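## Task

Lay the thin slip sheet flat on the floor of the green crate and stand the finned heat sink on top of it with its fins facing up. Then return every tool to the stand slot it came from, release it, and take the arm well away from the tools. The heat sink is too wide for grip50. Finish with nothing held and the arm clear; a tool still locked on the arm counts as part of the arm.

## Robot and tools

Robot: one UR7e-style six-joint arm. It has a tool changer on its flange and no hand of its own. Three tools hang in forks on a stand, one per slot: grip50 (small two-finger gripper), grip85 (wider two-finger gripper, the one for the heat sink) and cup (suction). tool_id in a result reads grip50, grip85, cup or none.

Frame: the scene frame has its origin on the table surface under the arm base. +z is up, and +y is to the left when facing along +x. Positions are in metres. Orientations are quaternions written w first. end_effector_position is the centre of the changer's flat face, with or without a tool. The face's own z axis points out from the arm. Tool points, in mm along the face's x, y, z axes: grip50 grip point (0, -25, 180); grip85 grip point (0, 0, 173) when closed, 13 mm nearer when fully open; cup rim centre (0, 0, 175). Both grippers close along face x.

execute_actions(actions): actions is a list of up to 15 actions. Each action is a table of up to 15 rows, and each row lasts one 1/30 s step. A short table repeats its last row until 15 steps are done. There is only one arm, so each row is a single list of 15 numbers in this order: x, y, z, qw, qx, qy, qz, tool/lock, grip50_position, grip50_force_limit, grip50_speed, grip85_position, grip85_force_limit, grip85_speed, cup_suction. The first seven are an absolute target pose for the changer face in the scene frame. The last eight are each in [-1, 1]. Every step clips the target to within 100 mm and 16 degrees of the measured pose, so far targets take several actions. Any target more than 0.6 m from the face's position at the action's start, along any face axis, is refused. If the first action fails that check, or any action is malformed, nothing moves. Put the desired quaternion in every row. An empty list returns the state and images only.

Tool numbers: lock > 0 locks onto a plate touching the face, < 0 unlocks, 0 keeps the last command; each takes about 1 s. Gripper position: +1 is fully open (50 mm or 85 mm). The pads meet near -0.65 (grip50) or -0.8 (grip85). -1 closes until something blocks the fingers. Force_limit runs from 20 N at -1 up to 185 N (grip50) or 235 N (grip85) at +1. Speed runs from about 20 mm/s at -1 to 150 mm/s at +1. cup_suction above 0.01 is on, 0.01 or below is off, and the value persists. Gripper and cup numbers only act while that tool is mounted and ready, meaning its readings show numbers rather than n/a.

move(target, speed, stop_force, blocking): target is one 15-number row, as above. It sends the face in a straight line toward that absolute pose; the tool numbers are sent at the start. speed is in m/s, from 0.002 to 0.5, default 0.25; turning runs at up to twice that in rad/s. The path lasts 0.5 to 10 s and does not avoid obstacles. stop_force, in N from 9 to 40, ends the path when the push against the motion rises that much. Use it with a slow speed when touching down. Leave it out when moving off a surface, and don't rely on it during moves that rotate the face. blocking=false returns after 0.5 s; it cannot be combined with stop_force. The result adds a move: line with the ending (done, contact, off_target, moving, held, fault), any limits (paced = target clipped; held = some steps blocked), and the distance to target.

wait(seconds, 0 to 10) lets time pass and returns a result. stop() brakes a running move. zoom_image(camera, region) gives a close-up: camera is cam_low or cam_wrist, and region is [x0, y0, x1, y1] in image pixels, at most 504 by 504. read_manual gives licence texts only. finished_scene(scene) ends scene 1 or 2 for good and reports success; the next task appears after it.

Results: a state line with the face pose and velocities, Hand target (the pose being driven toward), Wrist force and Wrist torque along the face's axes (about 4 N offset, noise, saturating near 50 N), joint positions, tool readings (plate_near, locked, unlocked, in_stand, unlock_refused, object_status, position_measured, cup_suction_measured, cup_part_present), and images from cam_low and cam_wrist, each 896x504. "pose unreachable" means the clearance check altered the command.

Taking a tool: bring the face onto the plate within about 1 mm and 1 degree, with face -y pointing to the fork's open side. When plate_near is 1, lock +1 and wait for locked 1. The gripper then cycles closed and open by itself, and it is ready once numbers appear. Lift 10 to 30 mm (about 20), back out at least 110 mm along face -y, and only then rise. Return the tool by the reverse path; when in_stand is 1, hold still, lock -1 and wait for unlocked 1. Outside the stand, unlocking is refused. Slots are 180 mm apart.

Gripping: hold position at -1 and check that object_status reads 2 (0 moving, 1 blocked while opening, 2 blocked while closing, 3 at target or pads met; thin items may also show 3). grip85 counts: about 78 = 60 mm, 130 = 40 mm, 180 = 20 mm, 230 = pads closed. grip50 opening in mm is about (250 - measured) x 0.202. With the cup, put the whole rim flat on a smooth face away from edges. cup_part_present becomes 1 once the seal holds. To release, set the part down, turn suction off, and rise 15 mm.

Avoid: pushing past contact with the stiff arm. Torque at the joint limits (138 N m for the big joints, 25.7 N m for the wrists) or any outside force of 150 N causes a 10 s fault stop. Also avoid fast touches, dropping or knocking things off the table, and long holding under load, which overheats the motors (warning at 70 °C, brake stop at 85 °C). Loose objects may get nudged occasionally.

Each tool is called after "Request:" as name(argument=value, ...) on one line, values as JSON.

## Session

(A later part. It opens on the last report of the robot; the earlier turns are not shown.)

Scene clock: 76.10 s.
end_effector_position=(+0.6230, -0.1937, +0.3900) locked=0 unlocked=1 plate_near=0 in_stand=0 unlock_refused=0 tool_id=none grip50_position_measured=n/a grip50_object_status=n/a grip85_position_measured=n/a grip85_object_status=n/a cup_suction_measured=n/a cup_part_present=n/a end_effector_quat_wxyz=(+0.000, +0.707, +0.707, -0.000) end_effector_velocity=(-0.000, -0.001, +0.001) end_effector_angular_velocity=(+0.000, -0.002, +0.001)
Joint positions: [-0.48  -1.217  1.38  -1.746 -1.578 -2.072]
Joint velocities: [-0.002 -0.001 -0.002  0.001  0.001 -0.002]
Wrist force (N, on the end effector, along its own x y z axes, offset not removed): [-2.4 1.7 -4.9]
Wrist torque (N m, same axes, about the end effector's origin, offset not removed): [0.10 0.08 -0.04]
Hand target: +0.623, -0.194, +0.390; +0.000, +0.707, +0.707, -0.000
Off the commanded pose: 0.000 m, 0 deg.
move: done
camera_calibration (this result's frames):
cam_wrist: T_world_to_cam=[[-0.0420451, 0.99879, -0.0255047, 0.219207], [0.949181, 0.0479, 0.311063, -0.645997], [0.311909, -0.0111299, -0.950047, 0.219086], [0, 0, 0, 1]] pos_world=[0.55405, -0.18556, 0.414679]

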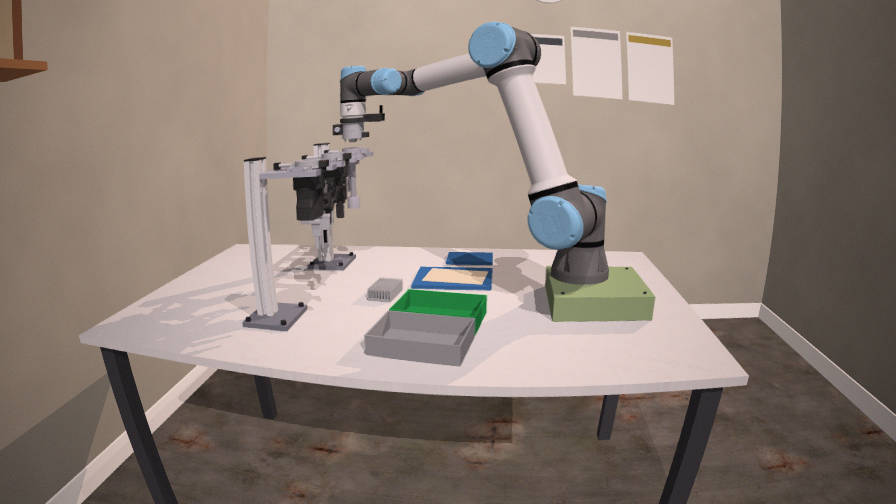

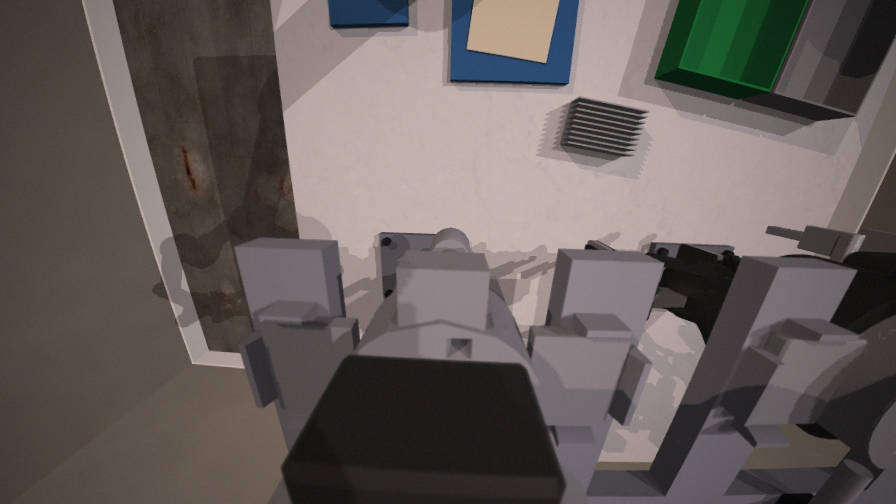

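Request:
move(target=[0.624,-0.194,0.382,0,0.7071,0.7071,0,0,1,0,0,1,0,0,0], speed=0.03)

Request:
move(target=[0.624,-0.194,0.355,0,0.7071,0.7071,0,0,1,0,0,1,0,0,0], speed=0.008, stop_force=10)

Scene clock: 79.47 s.
end_effector_position=(+0.6240, -0.1940, +0.3822) locked=0 unlocked=1 plate_near=0 in_stand=0 unlock_refused=0 tool_id=none grip50_position_measured=n/a grip50_object_status=n/a grip85_position_measured=n/a grip85_object_status=n/a cup_suction_measured=n/a cup_part_present=n/a end_effector_quat_wxyz=(+0.000, +0.707, +0.707, -0.000) end_effector_velocity=(-0.000, -0.001, -0.000) end_effector_angular_velocity=(-0.001, -0.002, -0.002)
Joint positions: [-0.48  -1.211  1.392 -1.763 -1.578 -2.072]
Joint velocities: [-0.001 -0.001  0.003 -0.004 -0.     0.001]
Wrist force (N, on the end effector, along its own x y z axes, offset not removed): [0.9 0.1 -5.6]
Wrist torque (N m, same axes, about the end effector's origin, offset not removed): [0.05 0.04 0.17]
Hand target: +0.624, -0.194, +0.382; -0.000, +0.707, +0.707, -0.000
Off the commanded pose: 0.000 m, 0 deg.
move: done
camera_calibration (this result's frames):
cam_wrist: T_world_to_cam=[[-0.0420417, 0.998807, -0.024836, 0.219143], [0.94924, 0.0476865, 0.310918, -0.644504], [0.311731, -0.0105038, -0.950112, 0.211539], [0, 0, 0, 1]] pos_world=[0.555058, -0.185926, 0.406816]

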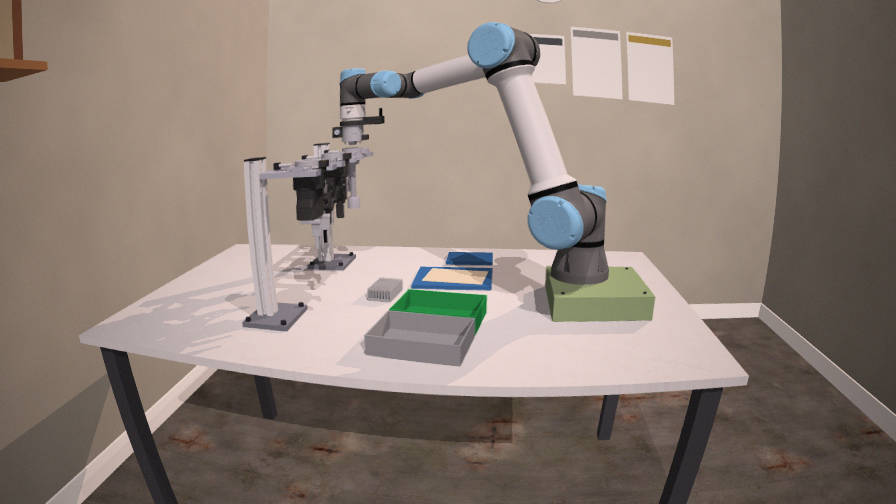

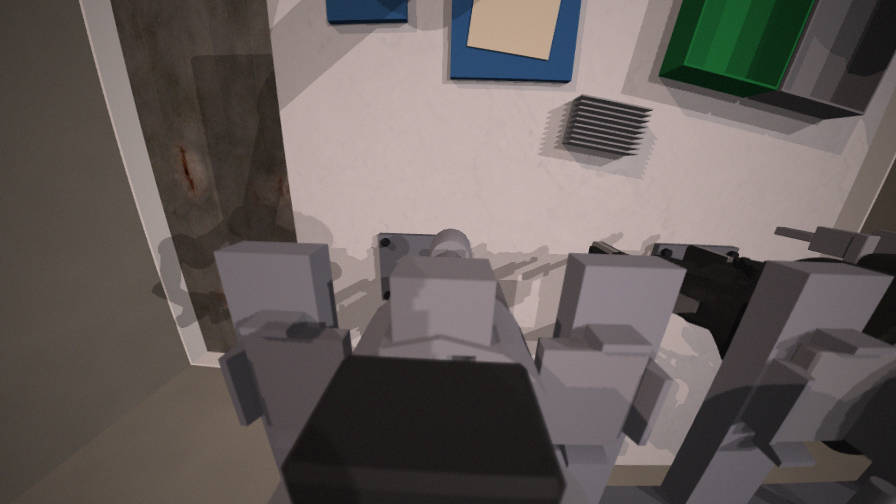

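Scene clock: 82.43 s.
end_effector_position=(+0.6240, -0.1940, +0.3613) locked=0 unlocked=1 plate_near=1 in_stand=1 unlock_refused=0 tool_id=none grip50_position_measured=n/a grip50_object_status=n/a grip85_position_measured=n/a grip85_object_status=n/a cup_suction_measured=n/a cup_part_present=n/a end_effector_quat_wxyz=(+0.000, +0.707, +0.707, +0.000) end_effector_velocity=(-0.000, +0.001, +0.001) end_effector_angular_velocity=(+0.003, +0.005, -0.001)
Joint positions: [-0.48  -1.2    1.432 -1.813 -1.578 -2.073]
Joint velocities: [ 0.001  0.001 -0.004  0.009 -0.     0.002]
Wrist force (N, on the end effector, along its own x y z axes, offset not removed): [-2.4 3.7 -24.0]
Wrist torque (N m, same axes, about the end effector's origin, offset not removed): [-0.60 0.01 0.15]
Hand target: +0.624, -0.194, +0.362; +0.000, +0.707, +0.707, +0.000
Off the commanded pose: 0.006 m, 0 deg.
move: contact
camera_calibration (this result's frames):
cam_wrist: T_world_to_cam=[[-0.04205, 0.998807, -0.0248193, 0.218642], [0.949204, 0.0476904, 0.311027, -0.638093], [0.31184, -0.0104799, -0.950077, 0.191633], [0, 0, 0, 1]] pos_world=[0.555116, -0.185942, 0.385957]

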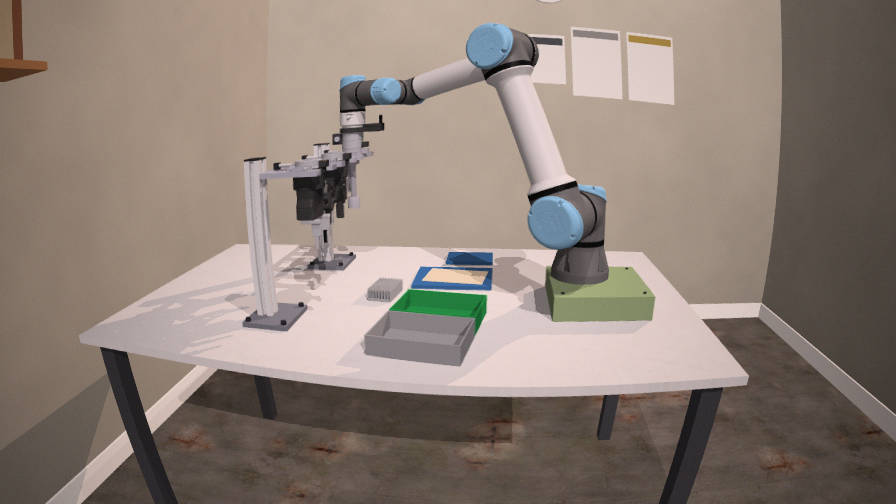

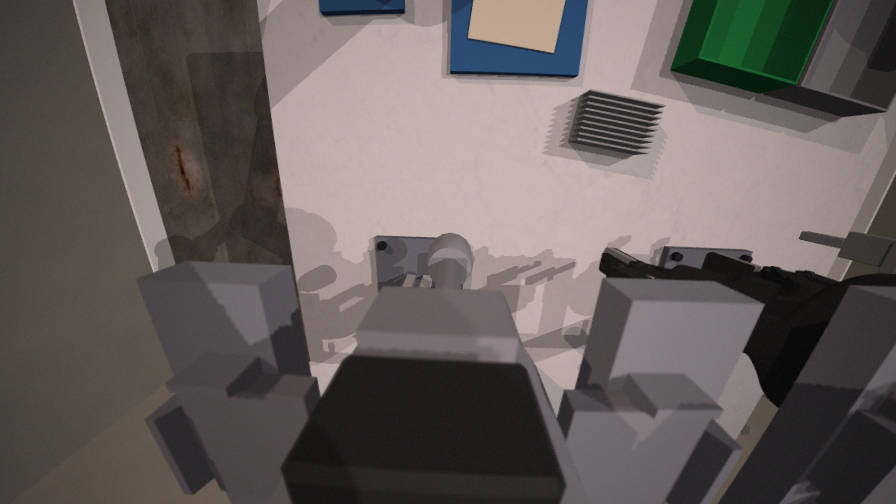

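Request:
execute_actions(actions=[[[0.624,-0.194,0.3617,0,0.7071,0.7071,0,1,1,0,0,1,0,0,0]],[[0.624,-0.194,0.3617,0,0.7071,0.7071,0,1,1,0,0,1,0,0,0]],[[0.624,-0.194,0.3617,0,0.7071,0.7071,0,1,1,0,0,1,0,0,0]]])

Request:
move(target=[0.624,-0.194,0.381,0,0.7071,0.7071,0,0,1,0,0,1,0,0,0], speed=0.03)

Request:
move(target=[0.49,-0.194,0.381,0,0.7071,0.7071,0,0,1,0,0,1,0,0,0], speed=0.1)

Request:
move(target=[0.42,-0.11,0.36,0,0.7071,0.7071,0,0,1,0,0,1,0,0,0])

Scene clock: 89.50 s.
end_effector_position=(+0.6240, -0.1940, +0.3617) locked=1 unlocked=0 plate_near=1 in_stand=1 unlock_refused=0 tool_id=cup grip50_position_measured=n/a grip50_object_status=n/a grip85_position_measured=n/a grip85_object_status=n/a cup_suction_measured=n/a cup_part_present=n/a end_effector_quat_wxyz=(+0.000, +0.707, +0.707, +0.000) end_effector_velocity=(-0.000, +0.000, +0.000) end_effector_angular_velocity=(-0.000, -0.000, -0.001)
Joint positions: [-0.48  -1.2    1.431 -1.812 -1.578 -2.073]
Joint velocities: [ 0.    -0.001  0.    -0.    -0.     0.001]
Wrist force (N, on the end effector, along its own x y z axes, offset not removed): [-3.1 8.0 -7.3]
Wrist torque (N m, same axes, about the end effector's origin, offset not removed): [-0.53 -0.28 -0.69]
Hand target: +0.624, -0.194, +0.362; -0.000, +0.707, +0.707, -0.000
Off the commanded pose: 0.000 m, 0 deg.
camera_calibration (this result's frames):
cam_wrist: T_world_to_cam=[[-0.0420586, 0.998806, -0.0248493, 0.218644], [0.94922, 0.0477073, 0.310975, -0.638184], [0.311789, -0.0105083, -0.950093, 0.19208], [0, 0, 0, 1]] pos_world=[0.555085, -0.185919, 0.386387]

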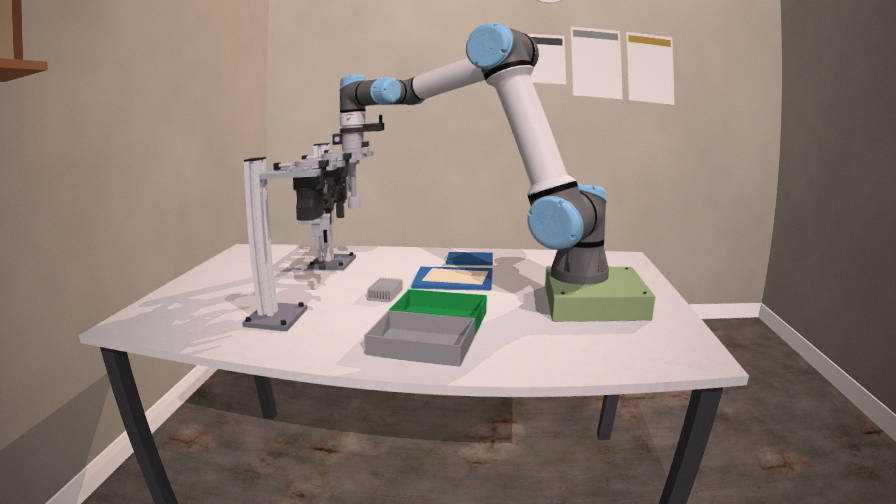

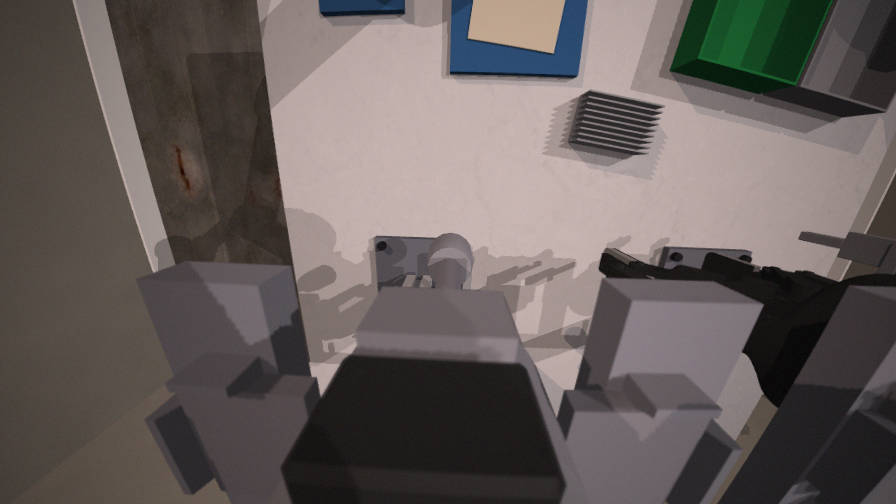

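Scene clock: 90.47 s.
end_effector_position=(+0.6240, -0.1940, +0.3809) locked=1 unlocked=0 plate_near=1 in_stand=0 unlock_refused=0 tool_id=cup grip50_position_measured=n/a grip50_object_status=n/a grip85_position_measured=n/a grip85_object_status=n/a cup_suction_measured=0.00 cup_part_present=0 end_effector_quat_wxyz=(+0.000, +0.707, +0.707, -0.000) end_effector_velocity=(+0.000, -0.000, +0.001) end_effector_angular_velocity=(-0.000, -0.000, -0.000)
Joint positions: [-0.48  -1.21   1.395 -1.766 -1.578 -2.072]
Joint velocities: [ 0.    -0.    -0.003  0.003  0.     0.   ]
Wrist force (N, on the end effector, along its own x y z axes, offset not removed): [-3.5 -2.7 -1.8]
Wrist torque (N m, same axes, about the end effector's origin, offset not removed): [-0.33 0.14 -0.02]
Hand target: +0.624, -0.194, +0.381; +0.000, +0.707, +0.707, +0.000
Off the commanded pose: 0.000 m, 0 deg.
move: done
camera_calibration (this result's frames):
cam_wrist: T_world_to_cam=[[-0.0420455, 0.998807, -0.024845, 0.219109], [0.949238, 0.0476929, 0.310921, -0.644099], [0.311735, -0.010511, -0.950111, 0.210301], [0, 0, 0, 1]] pos_world=[0.555058, -0.185918, 0.405517]

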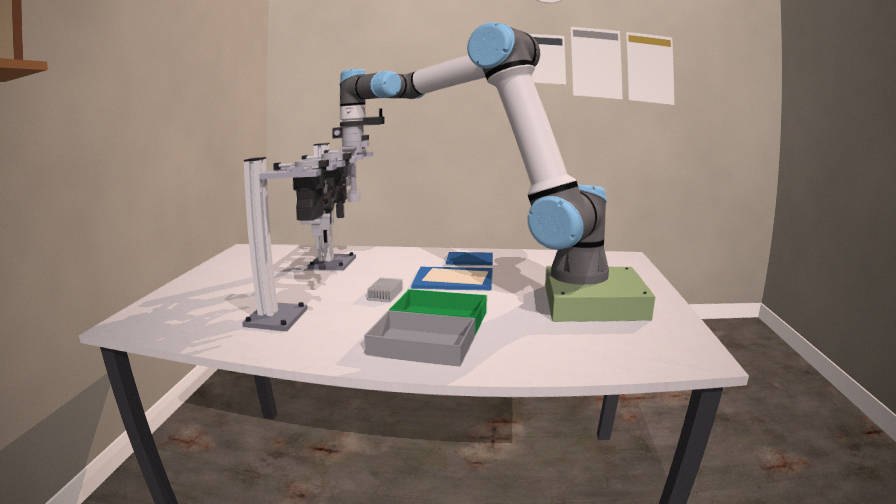

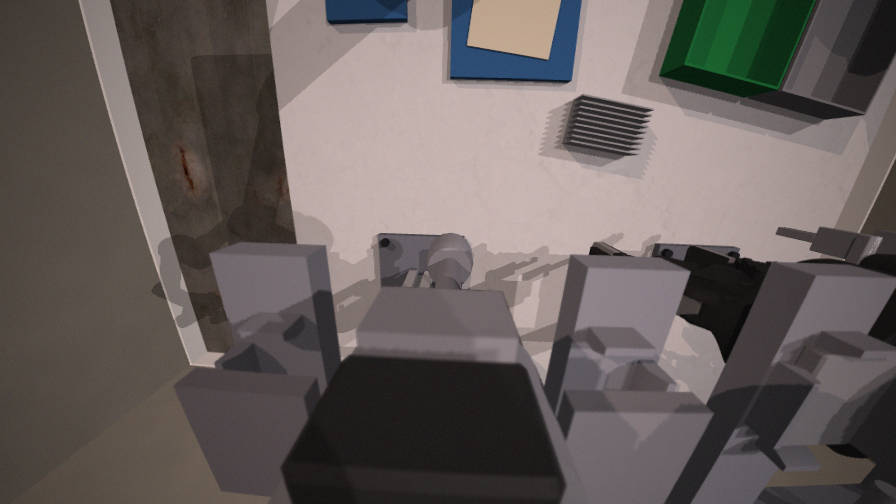

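Scene clock: 92.27 s.
end_effector_position=(+0.4902, -0.1939, +0.3808) locked=1 unlocked=0 plate_near=1 in_stand=0 unlock_refused=0 tool_id=cup grip50_position_measured=n/a grip50_object_status=n/a grip85_position_measured=n/a grip85_object_status=n/a cup_suction_measured=0.00 cup_part_present=0 end_effector_quat_wxyz=(+0.000, +0.707, +0.707, -0.000) end_effector_velocity=(-0.002, -0.000, +0.000) end_effector_angular_velocity=(+0.000, +0.001, +0.000)
Joint positions: [-0.605 -1.51   1.766 -1.839 -1.577 -2.198]
Joint velocities: [-0.002 -0.004  0.004  0.001 -0.    -0.003]
Wrist force (N, on the end effector, along its own x y z axes, offset not removed): [-3.9 -3.2 -4.0]
Wrist torque (N m, same axes, about the end effector's origin, offset not removed): [-0.18 0.32 0.10]
Hand target: +0.490, -0.194, +0.381; +0.000, +0.707, +0.707, -0.000
Off the commanded pose: 0.000 m, 0 deg.
move: done
camera_calibration (this result's frames):
cam_wrist: T_world_to_cam=[[-0.0420426, 0.9988, -0.0251352, 0.21352], [0.94924, 0.0477805, 0.310902, -0.517053], [0.31173, -0.0107882, -0.95011, 0.251935], [0, 0, 0, 1]] pos_world=[0.421249, -0.185841, 0.405486]

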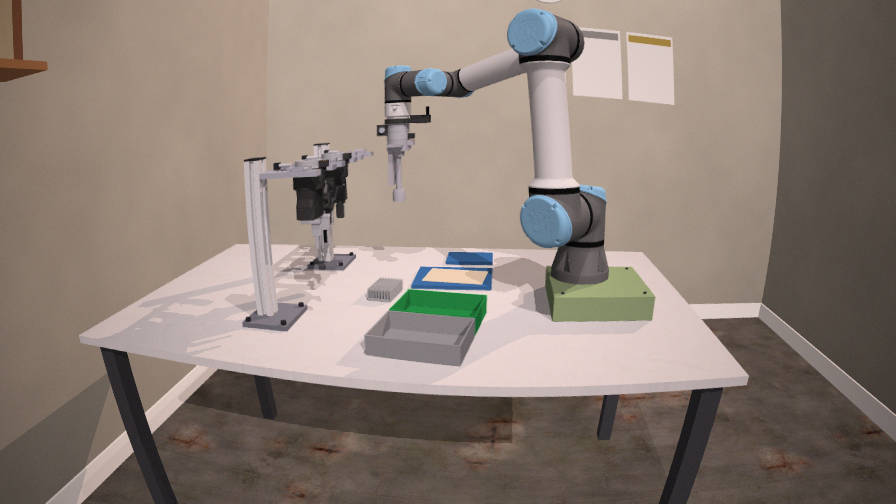

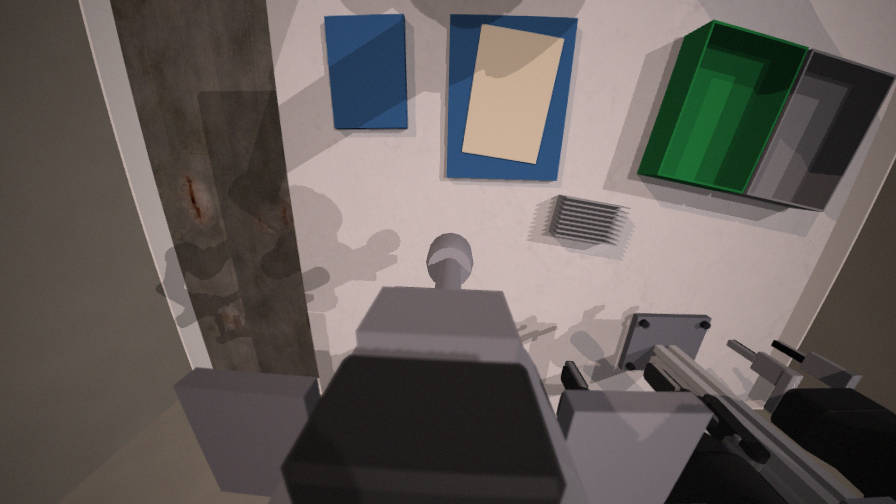

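Scene clock: 93.30 s.
end_effector_position=(+0.4202, -0.1101, +0.3599) locked=1 unlocked=0 plate_near=1 in_stand=0 unlock_refused=0 tool_id=cup grip50_position_measured=n/a grip50_object_status=n/a grip85_position_measured=n/a grip85_object_status=n/a cup_suction_measured=0.00 cup_part_present=0 end_effector_quat_wxyz=(-0.000, +0.707, +0.707, +0.000) end_effector_velocity=(-0.001, +0.002, -0.000) end_effector_angular_velocity=(+0.000, -0.000, -0.000)
Joint positions: [-0.539 -1.724  2.028 -1.886 -1.577 -2.132]
Joint velocities: [ 0.002 -0.004  0.003 -0.     0.     0.002]
Wrist force (N, on the end effector, along its own x y z axes, offset not removed): [-1.0 2.9 -3.9]
Wrist torque (N m, same axes, about the end effector's origin, offset not removed): [0.16 0.05 0.00]
Hand target: +0.420, -0.110, +0.360; -0.000, +0.707, +0.707, +0.000
Off the commanded pose: 0.000 m, 0 deg.
move: done
camera_calibration (this result's frames):
cam_wrist: T_world_to_cam=[[-0.042043, 0.998811, -0.0246937, 0.126163], [0.949225, 0.047644, 0.310969, -0.448114], [0.311776, -0.0103658, -0.950099, 0.254799], [0, 0, 0, 1]] pos_world=[0.351225, -0.102022, 0.384549]

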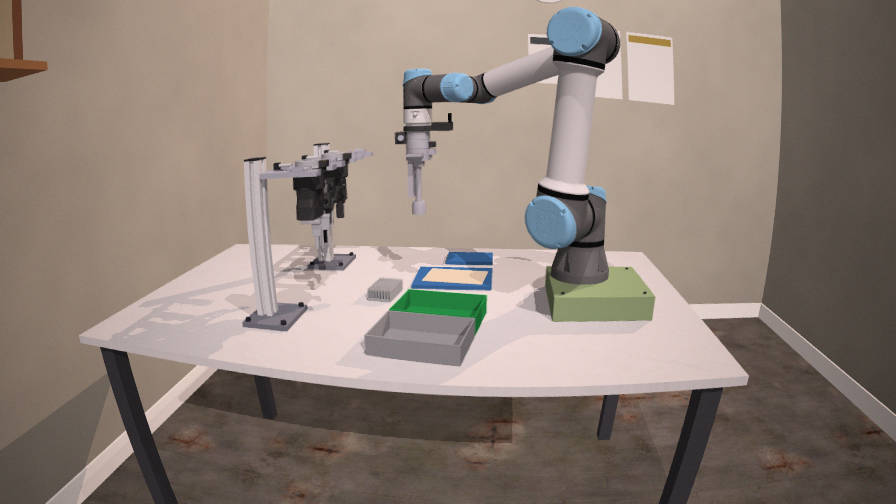

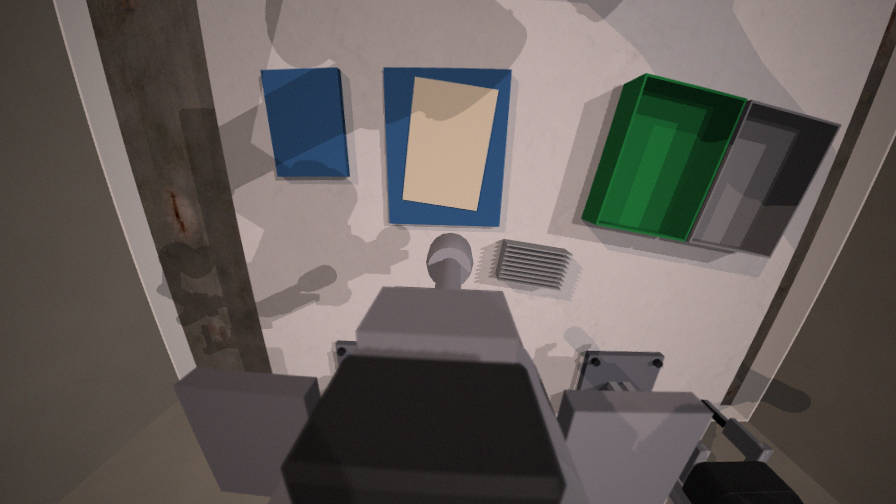

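Request:
move(target=[0.324,-0.120,0.20,0,0.7071,0.7071,0,0,1,0,0,1,0,0,1], speed=0.2)

Request:
move(target=[0.324,-0.120,0.168,0,0.7071,0.7071,0,0,1,0,0,1,0,0,1], speed=0.01, stop_force=9)

Scene clock: 101.13 s.
end_effector_position=(+0.3242, -0.1200, +0.2001) locked=1 unlocked=0 plate_near=1 in_stand=0 unlock_refused=0 tool_id=cup grip50_position_measured=n/a grip50_object_status=n/a grip85_position_measured=n/a grip85_object_status=n/a cup_suction_measured=0.00 cup_part_present=0 end_effector_quat_wxyz=(+0.000, +0.707, +0.707, -0.000) end_effector_velocity=(-0.001, -0.001, -0.002) end_effector_angular_velocity=(-0.002, -0.001, +0.000)
Joint positions: [-0.724 -1.713  2.502 -2.373 -1.575 -2.317]
Joint velocities: [-0.004  0.002  0.005 -0.009 -0.    -0.004]
Wrist force (N, on the end effector, along its own x y z axes, offset not removed): [-4.0 -1.1 -3.2]
Wrist torque (N m, same axes, about the end effector's origin, offset not removed): [-0.24 0.15 0.07]
Hand target: +0.324, -0.120, +0.200; +0.000, +0.707, +0.707, -0.000
Off the commanded pose: 0.000 m, 0 deg.
move: done
camera_calibration (this result's frames):
cam_wrist: T_world_to_cam=[[-0.0420257, 0.998798, -0.0252235, 0.128161], [0.949285, 0.0477903, 0.310762, -0.306824], [0.311594, -0.0108843, -0.950153, 0.132826], [0, 0, 0, 1]] pos_world=[0.255262, -0.111898, 0.224788]

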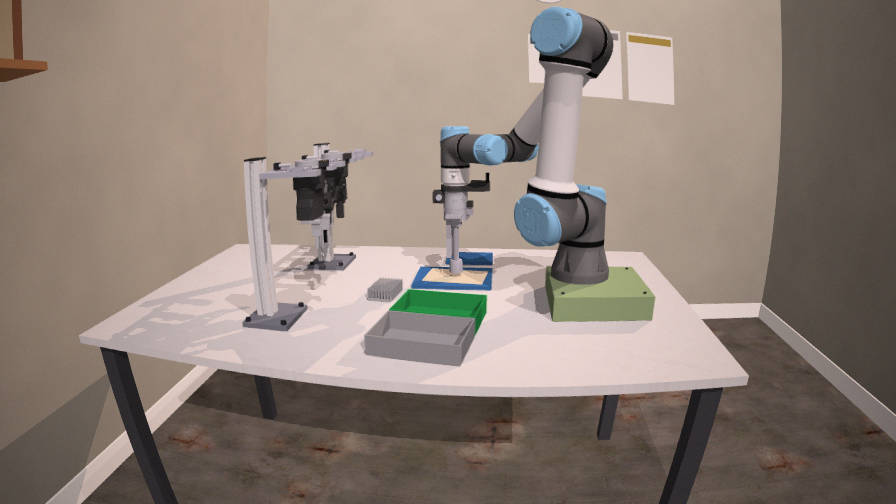

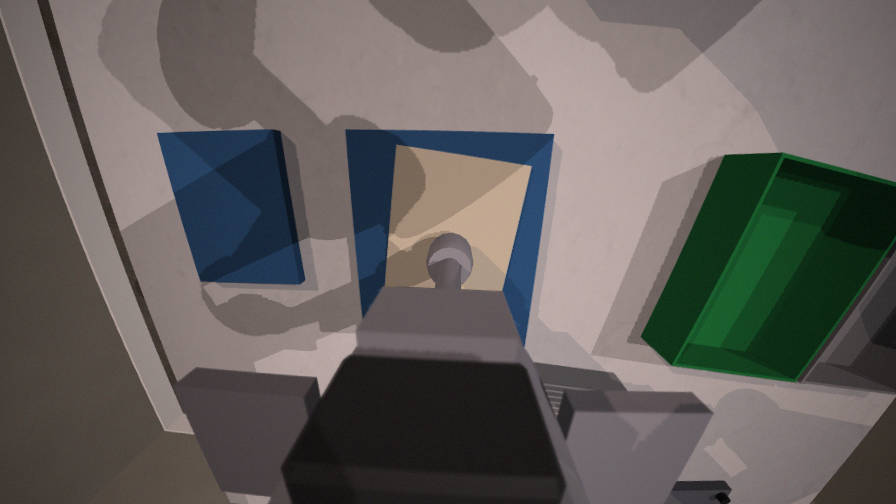

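Scene clock: 104.03 s.
end_effector_position=(+0.3240, -0.1200, +0.1749) locked=1 unlocked=0 plate_near=1 in_stand=0 unlock_refused=0 tool_id=cup grip50_position_measured=n/a grip50_object_status=n/a grip85_position_measured=n/a grip85_object_status=n/a cup_suction_measured=1.00 cup_part_present=1 end_effector_quat_wxyz=(+0.000, +0.707, +0.707, -0.000) end_effector_velocity=(-0.000, +0.000, +0.002) end_effector_angular_velocity=(+0.002, +0.004, +0.000)
Joint positions: [-0.725 -1.636  2.536 -2.482 -1.575 -2.318]
Joint velocities: [ 0.001 -0.007 -0.003  0.014 -0.001  0.001]
Wrist force (N, on the end effector, along its own x y z axes, offset not removed): [-1.4 2.5 -28.8]
Wrist torque (N m, same axes, about the end effector's origin, offset not removed): [0.38 0.40 -0.04]
Hand target: +0.324, -0.120, +0.175; +0.000, +0.707, +0.707, -0.000
Off the commanded pose: 0.007 m, 0 deg.
move: contact
camera_calibration (this result's frames):
cam_wrist: T_world_to_cam=[[-0.0420589, 0.998805, -0.0248897, 0.127476], [0.94925, 0.0477192, 0.310881, -0.298859], [0.311697, -0.0105513, -0.950123, 0.108919], [0, 0, 0, 1]] pos_world=[0.255104, -0.111914, 0.199569]

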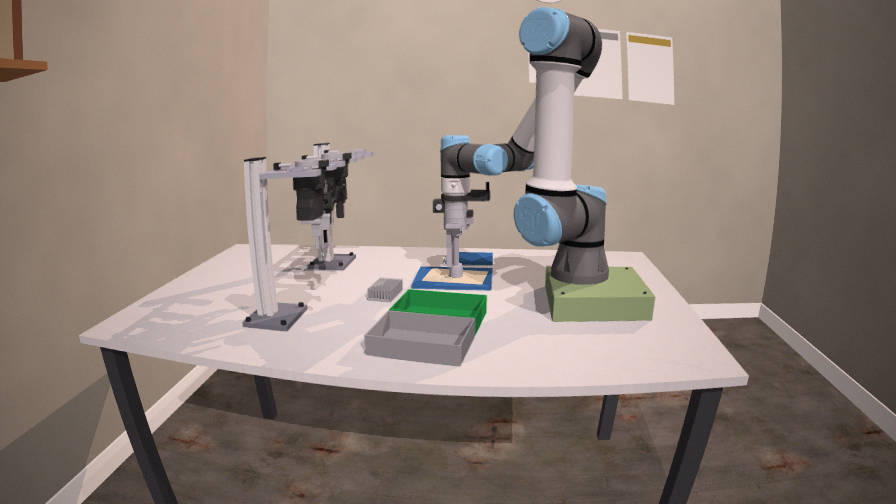

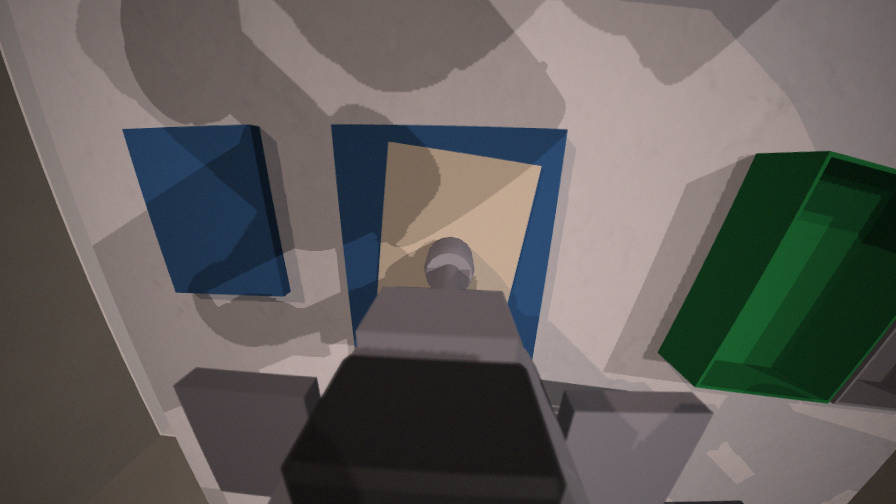

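Request:
move(target=[0.324,-0.120,0.25,0,0.7071,0.7071,0,0,1,0,0,1,0,0,1], speed=0.08)

Request:
move(target=[0.3335,0.1685,0.25,0,0.7169,0.6972,0,0,1,0,0,1,0,0,1], speed=0.15)

Request:
move(target=[0.3335,0.1685,0.222,0,0.7169,0.6972,0,0,1,0,0,1,0,0,1], speed=0.04)

Scene clock: 108.10 s.
end_effector_position=(+0.3240, -0.1200, +0.2498) locked=1 unlocked=0 plate_near=1 in_stand=0 unlock_refused=0 tool_id=cup grip50_position_measured=n/a grip50_object_status=n/a grip85_position_measured=n/a grip85_object_status=n/a cup_suction_measured=1.00 cup_part_present=1 end_effector_quat_wxyz=(+0.000, +0.707, +0.707, -0.000) end_effector_velocity=(-0.000, -0.000, +0.001) end_effector_angular_velocity=(+0.002, +0.002, +0.002)
Joint positions: [-0.724 -1.833  2.425 -2.174 -1.575 -2.317]
Joint velocities: [-0.001 -0.003 -0.003  0.009  0.    -0.003]
Wrist force (N, on the end effector, along its own x y z axes, offset not removed): [-2.6 0.6 -1.7]
Wrist torque (N m, same axes, about the end effector's origin, offset not removed): [0.02 0.16 -0.01]
Hand target: +0.324, -0.120, +0.250; +0.000, +0.707, +0.707, +0.000
Off the commanded pose: 0.000 m, 0 deg.
move: done
camera_calibration (this result's frames):
cam_wrist: T_world_to_cam=[[-0.0420098, 0.998807, -0.0249145, 0.129304], [0.949243, 0.0476806, 0.310908, -0.322094], [0.311725, -0.0105887, -0.950113, 0.180053], [0, 0, 0, 1]] pos_world=[0.255051, -0.111885, 0.274434]

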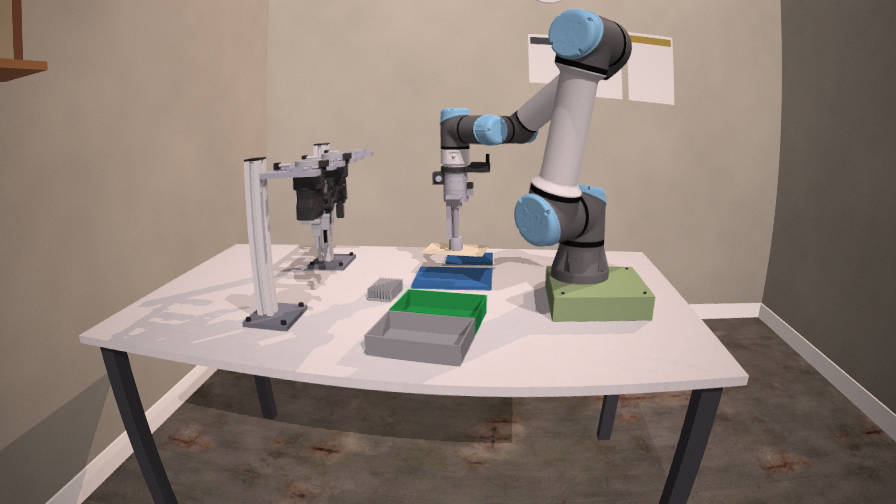

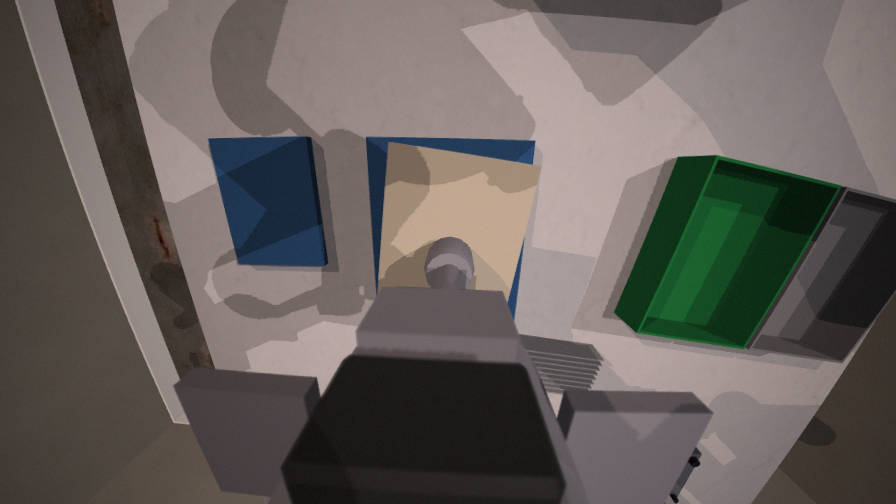

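Scene clock: 110.53 s.
end_effector_position=(+0.3334, +0.1684, +0.2501) locked=1 unlocked=0 plate_near=1 in_stand=0 unlock_refused=0 tool_id=cup grip50_position_measured=n/a grip50_object_status=n/a grip85_position_measured=n/a grip85_object_status=n/a cup_suction_measured=1.00 cup_part_present=1 end_effector_quat_wxyz=(-0.001, +0.717, +0.697, +0.001) end_effector_velocity=(+0.000, +0.002, +0.000) end_effector_angular_velocity=(+0.000, +0.000, -0.001)
Joint positions: [ 0.136 -1.734  2.359 -2.201 -1.581 -1.429]
Joint velocities: [ 0.005  0.003 -0.003 -0.     0.     0.006]
Wrist force (N, on the end effector, along its own x y z axes, offset not removed): [2.6 4.1 -3.7]
Wrist torque (N m, same axes, about the end effector's origin, offset not removed): [0.24 0.11 0.03]
Hand target: +0.333, +0.169, +0.250; -0.001, +0.717, +0.697, +0.000
Off the commanded pose: 0.000 m, 0 deg.
move: done
camera_calibration (this result's frames):
cam_wrist: T_world_to_cam=[[-0.0142606, 0.999639, -0.0227544, -0.168199], [0.950386, 0.0206232, 0.310389, -0.340565], [0.310747, -0.0171991, -0.950337, 0.181928], [0, 0, 0, 1]] pos_world=[0.264736, 0.178291, 0.274774]

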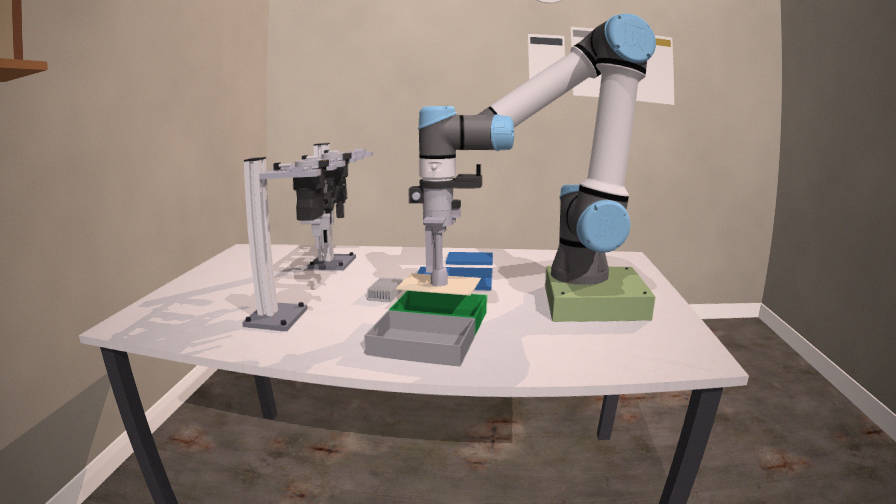

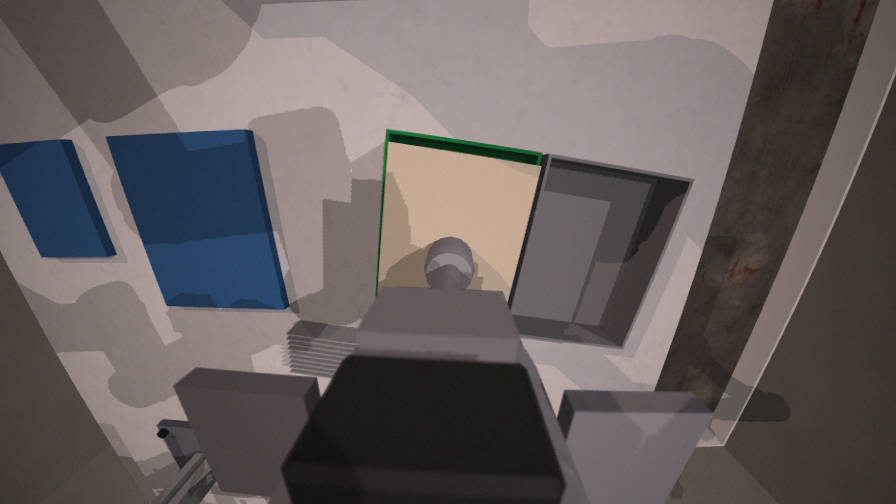

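Scene clock: 111.57 s.
end_effector_position=(+0.3335, +0.1685, +0.2222) locked=1 unlocked=0 plate_near=1 in_stand=0 unlock_refused=0 tool_id=cup grip50_position_measured=n/a grip50_object_status=n/a grip85_position_measured=n/a grip85_object_status=n/a cup_suction_measured=1.00 cup_part_present=1 end_effector_quat_wxyz=(-0.000, +0.717, +0.697, -0.000) end_effector_velocity=(+0.000, +0.000, -0.002) end_effector_angular_velocity=(-0.002, +0.000, +0.003)
Joint positions: [ 0.136 -1.673  2.401 -2.303 -1.583 -1.429]
Joint velocities: [ 0.001  0.006  0.003 -0.009 -0.002 -0.002]
Wrist force (N, on the end effector, along its own x y z axes, offset not removed): [-2.0 -3.2 -0.4]
Wrist torque (N m, same axes, about the end effector's origin, offset not removed): [-0.33 0.21 0.13]
Hand target: +0.334, +0.169, +0.222; -0.000, +0.717, +0.697, -0.000
Off the commanded pose: 0.000 m, 0 deg.
move: done
camera_calibration (this result's frames):
cam_wrist: T_world_to_cam=[[-0.0141998, 0.999591, -0.0248124, -0.168528], [0.950207, 0.0212155, 0.310895, -0.332181], [0.311294, -0.0191622, -0.95012, 0.155535], [0, 0, 0, 1]] pos_world=[0.26483, 0.178487, 0.246868]

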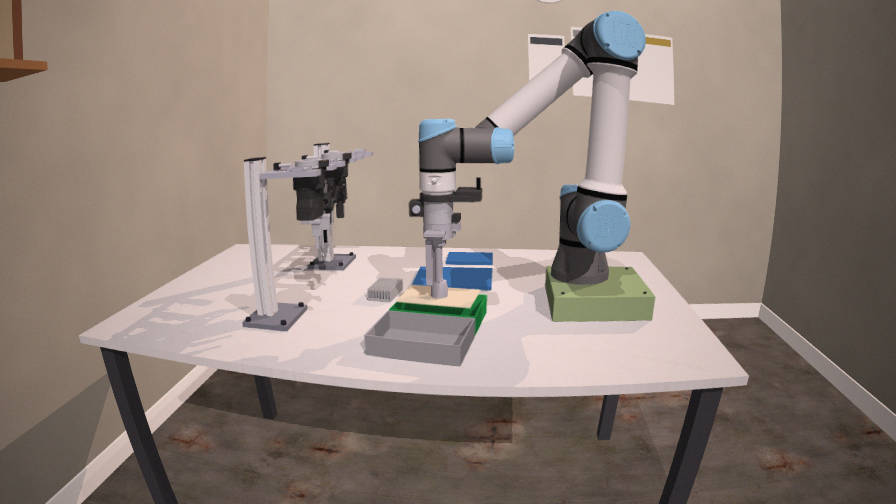

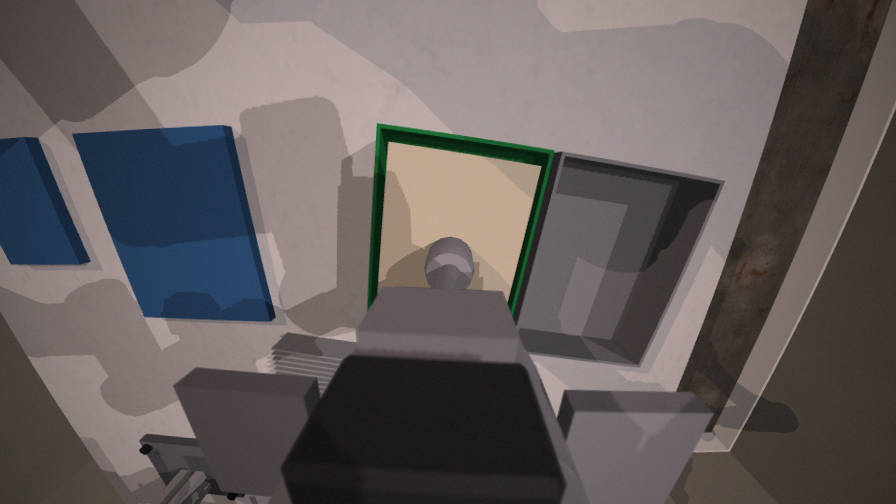

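Well aligned.

Request:
move(target=[0.3335,0.168,0.176,0,0.7169,0.6972,0,0,1,0,0,1,0,0,1], speed=0.03, stop_force=10)

Request:
move(target=[0.3335,0.168,0.160,0,0.7169,0.6972,0,0,1,0,0,1,0,0,1], speed=0.006, stop_force=9)

Scene clock: 115.37 s.
end_effector_position=(+0.3335, +0.1680, +0.1762) locked=1 unlocked=0 plate_near=1 in_stand=0 unlock_refused=0 tool_id=cup grip50_position_measured=n/a grip50_object_status=n/a grip85_position_measured=n/a grip85_object_status=n/a cup_suction_measured=1.00 cup_part_present=1 end_effector_quat_wxyz=(+0.000, +0.717, +0.697, -0.000) end_effector_velocity=(-0.000, +0.000, -0.002) end_effector_angular_velocity=(-0.001, +0.001, +0.003)
Joint positions: [ 0.133 -1.553  2.461 -2.483 -1.583 -1.432]
Joint velocities: [ 0.001  0.006  0.002 -0.007 -0.001 -0.002]
Wrist force (N, on the end effector, along its own x y z axes, offset not removed): [-3.9 0.5 -0.2]
Wrist torque (N m, same axes, about the end effector's origin, offset not removed): [0.04 0.13 -0.15]
Hand target: +0.334, +0.168, +0.176; +0.000, +0.717, +0.697, -0.000
Off the commanded pose: 0.000 m, 0 deg.
move: done
camera_calibration (this result's frames):
cam_wrist: T_world_to_cam=[[-0.0142063, 0.99959, -0.0248421, -0.169169], [0.950203, 0.0212311, 0.310907, -0.31788], [0.311307, -0.0191882, -0.950116, 0.111788], [0, 0, 0, 1]] pos_world=[0.264847, 0.177994, 0.20084]

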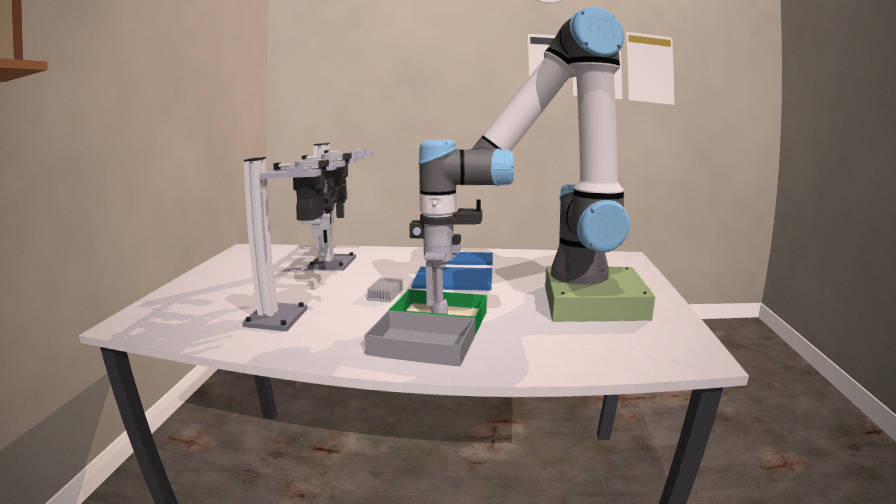

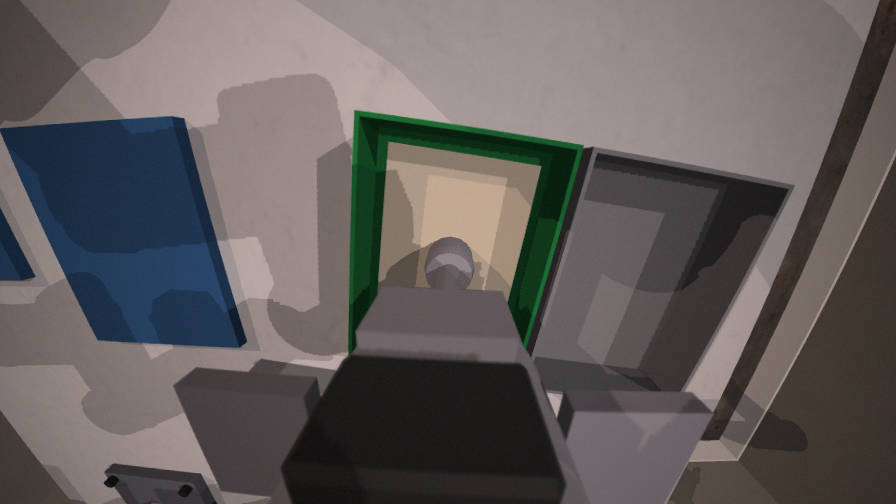

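Scene clock: 117.10 s.
end_effector_position=(+0.3335, +0.1680, +0.1680) locked=1 unlocked=0 plate_near=1 in_stand=0 unlock_refused=0 tool_id=cup grip50_position_measured=n/a grip50_object_status=n/a grip85_position_measured=n/a grip85_object_status=n/a cup_suction_measured=1.00 cup_part_present=1 end_effector_quat_wxyz=(+0.000, +0.717, +0.697, +0.000) end_effector_velocity=(-0.000, +0.000, +0.002) end_effector_angular_velocity=(+0.000, +0.001, +0.002)
Joint positions: [ 0.133 -1.528  2.469 -2.517 -1.583 -1.432]
Joint velocities: [ 0.001 -0.006 -0.002  0.01   0.    -0.001]
Wrist force (N, on the end effector, along its own x y z axes, offset not removed): [-0.8 4.6 -26.4]
Wrist torque (N m, same axes, about the end effector's origin, offset not removed): [-0.55 0.35 0.03]
Hand target: +0.334, +0.168, +0.168; +0.000, +0.717, +0.697, +0.000
Off the commanded pose: 0.008 m, 0 deg.
move: contact
camera_calibration (this result's frames):
cam_wrist: T_world_to_cam=[[-0.0142107, 0.999591, -0.0248304, -0.169372], [0.950161, 0.0212342, 0.311036, -0.315333], [0.311436, -0.0191728, -0.950074, 0.103924], [0, 0, 0, 1]] pos_world=[0.264844, 0.177991, 0.19261]

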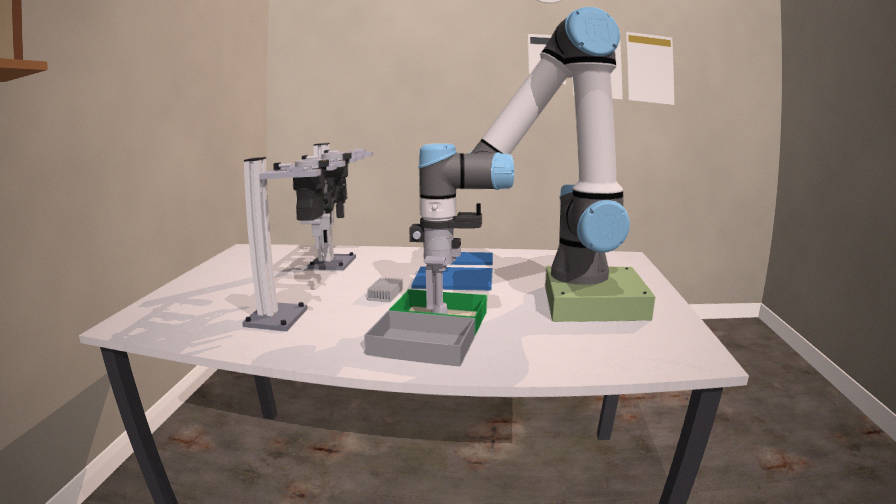

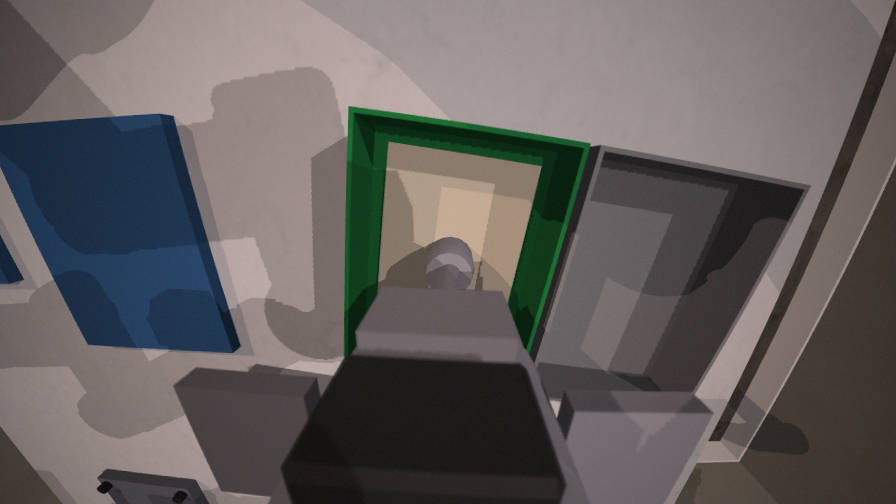

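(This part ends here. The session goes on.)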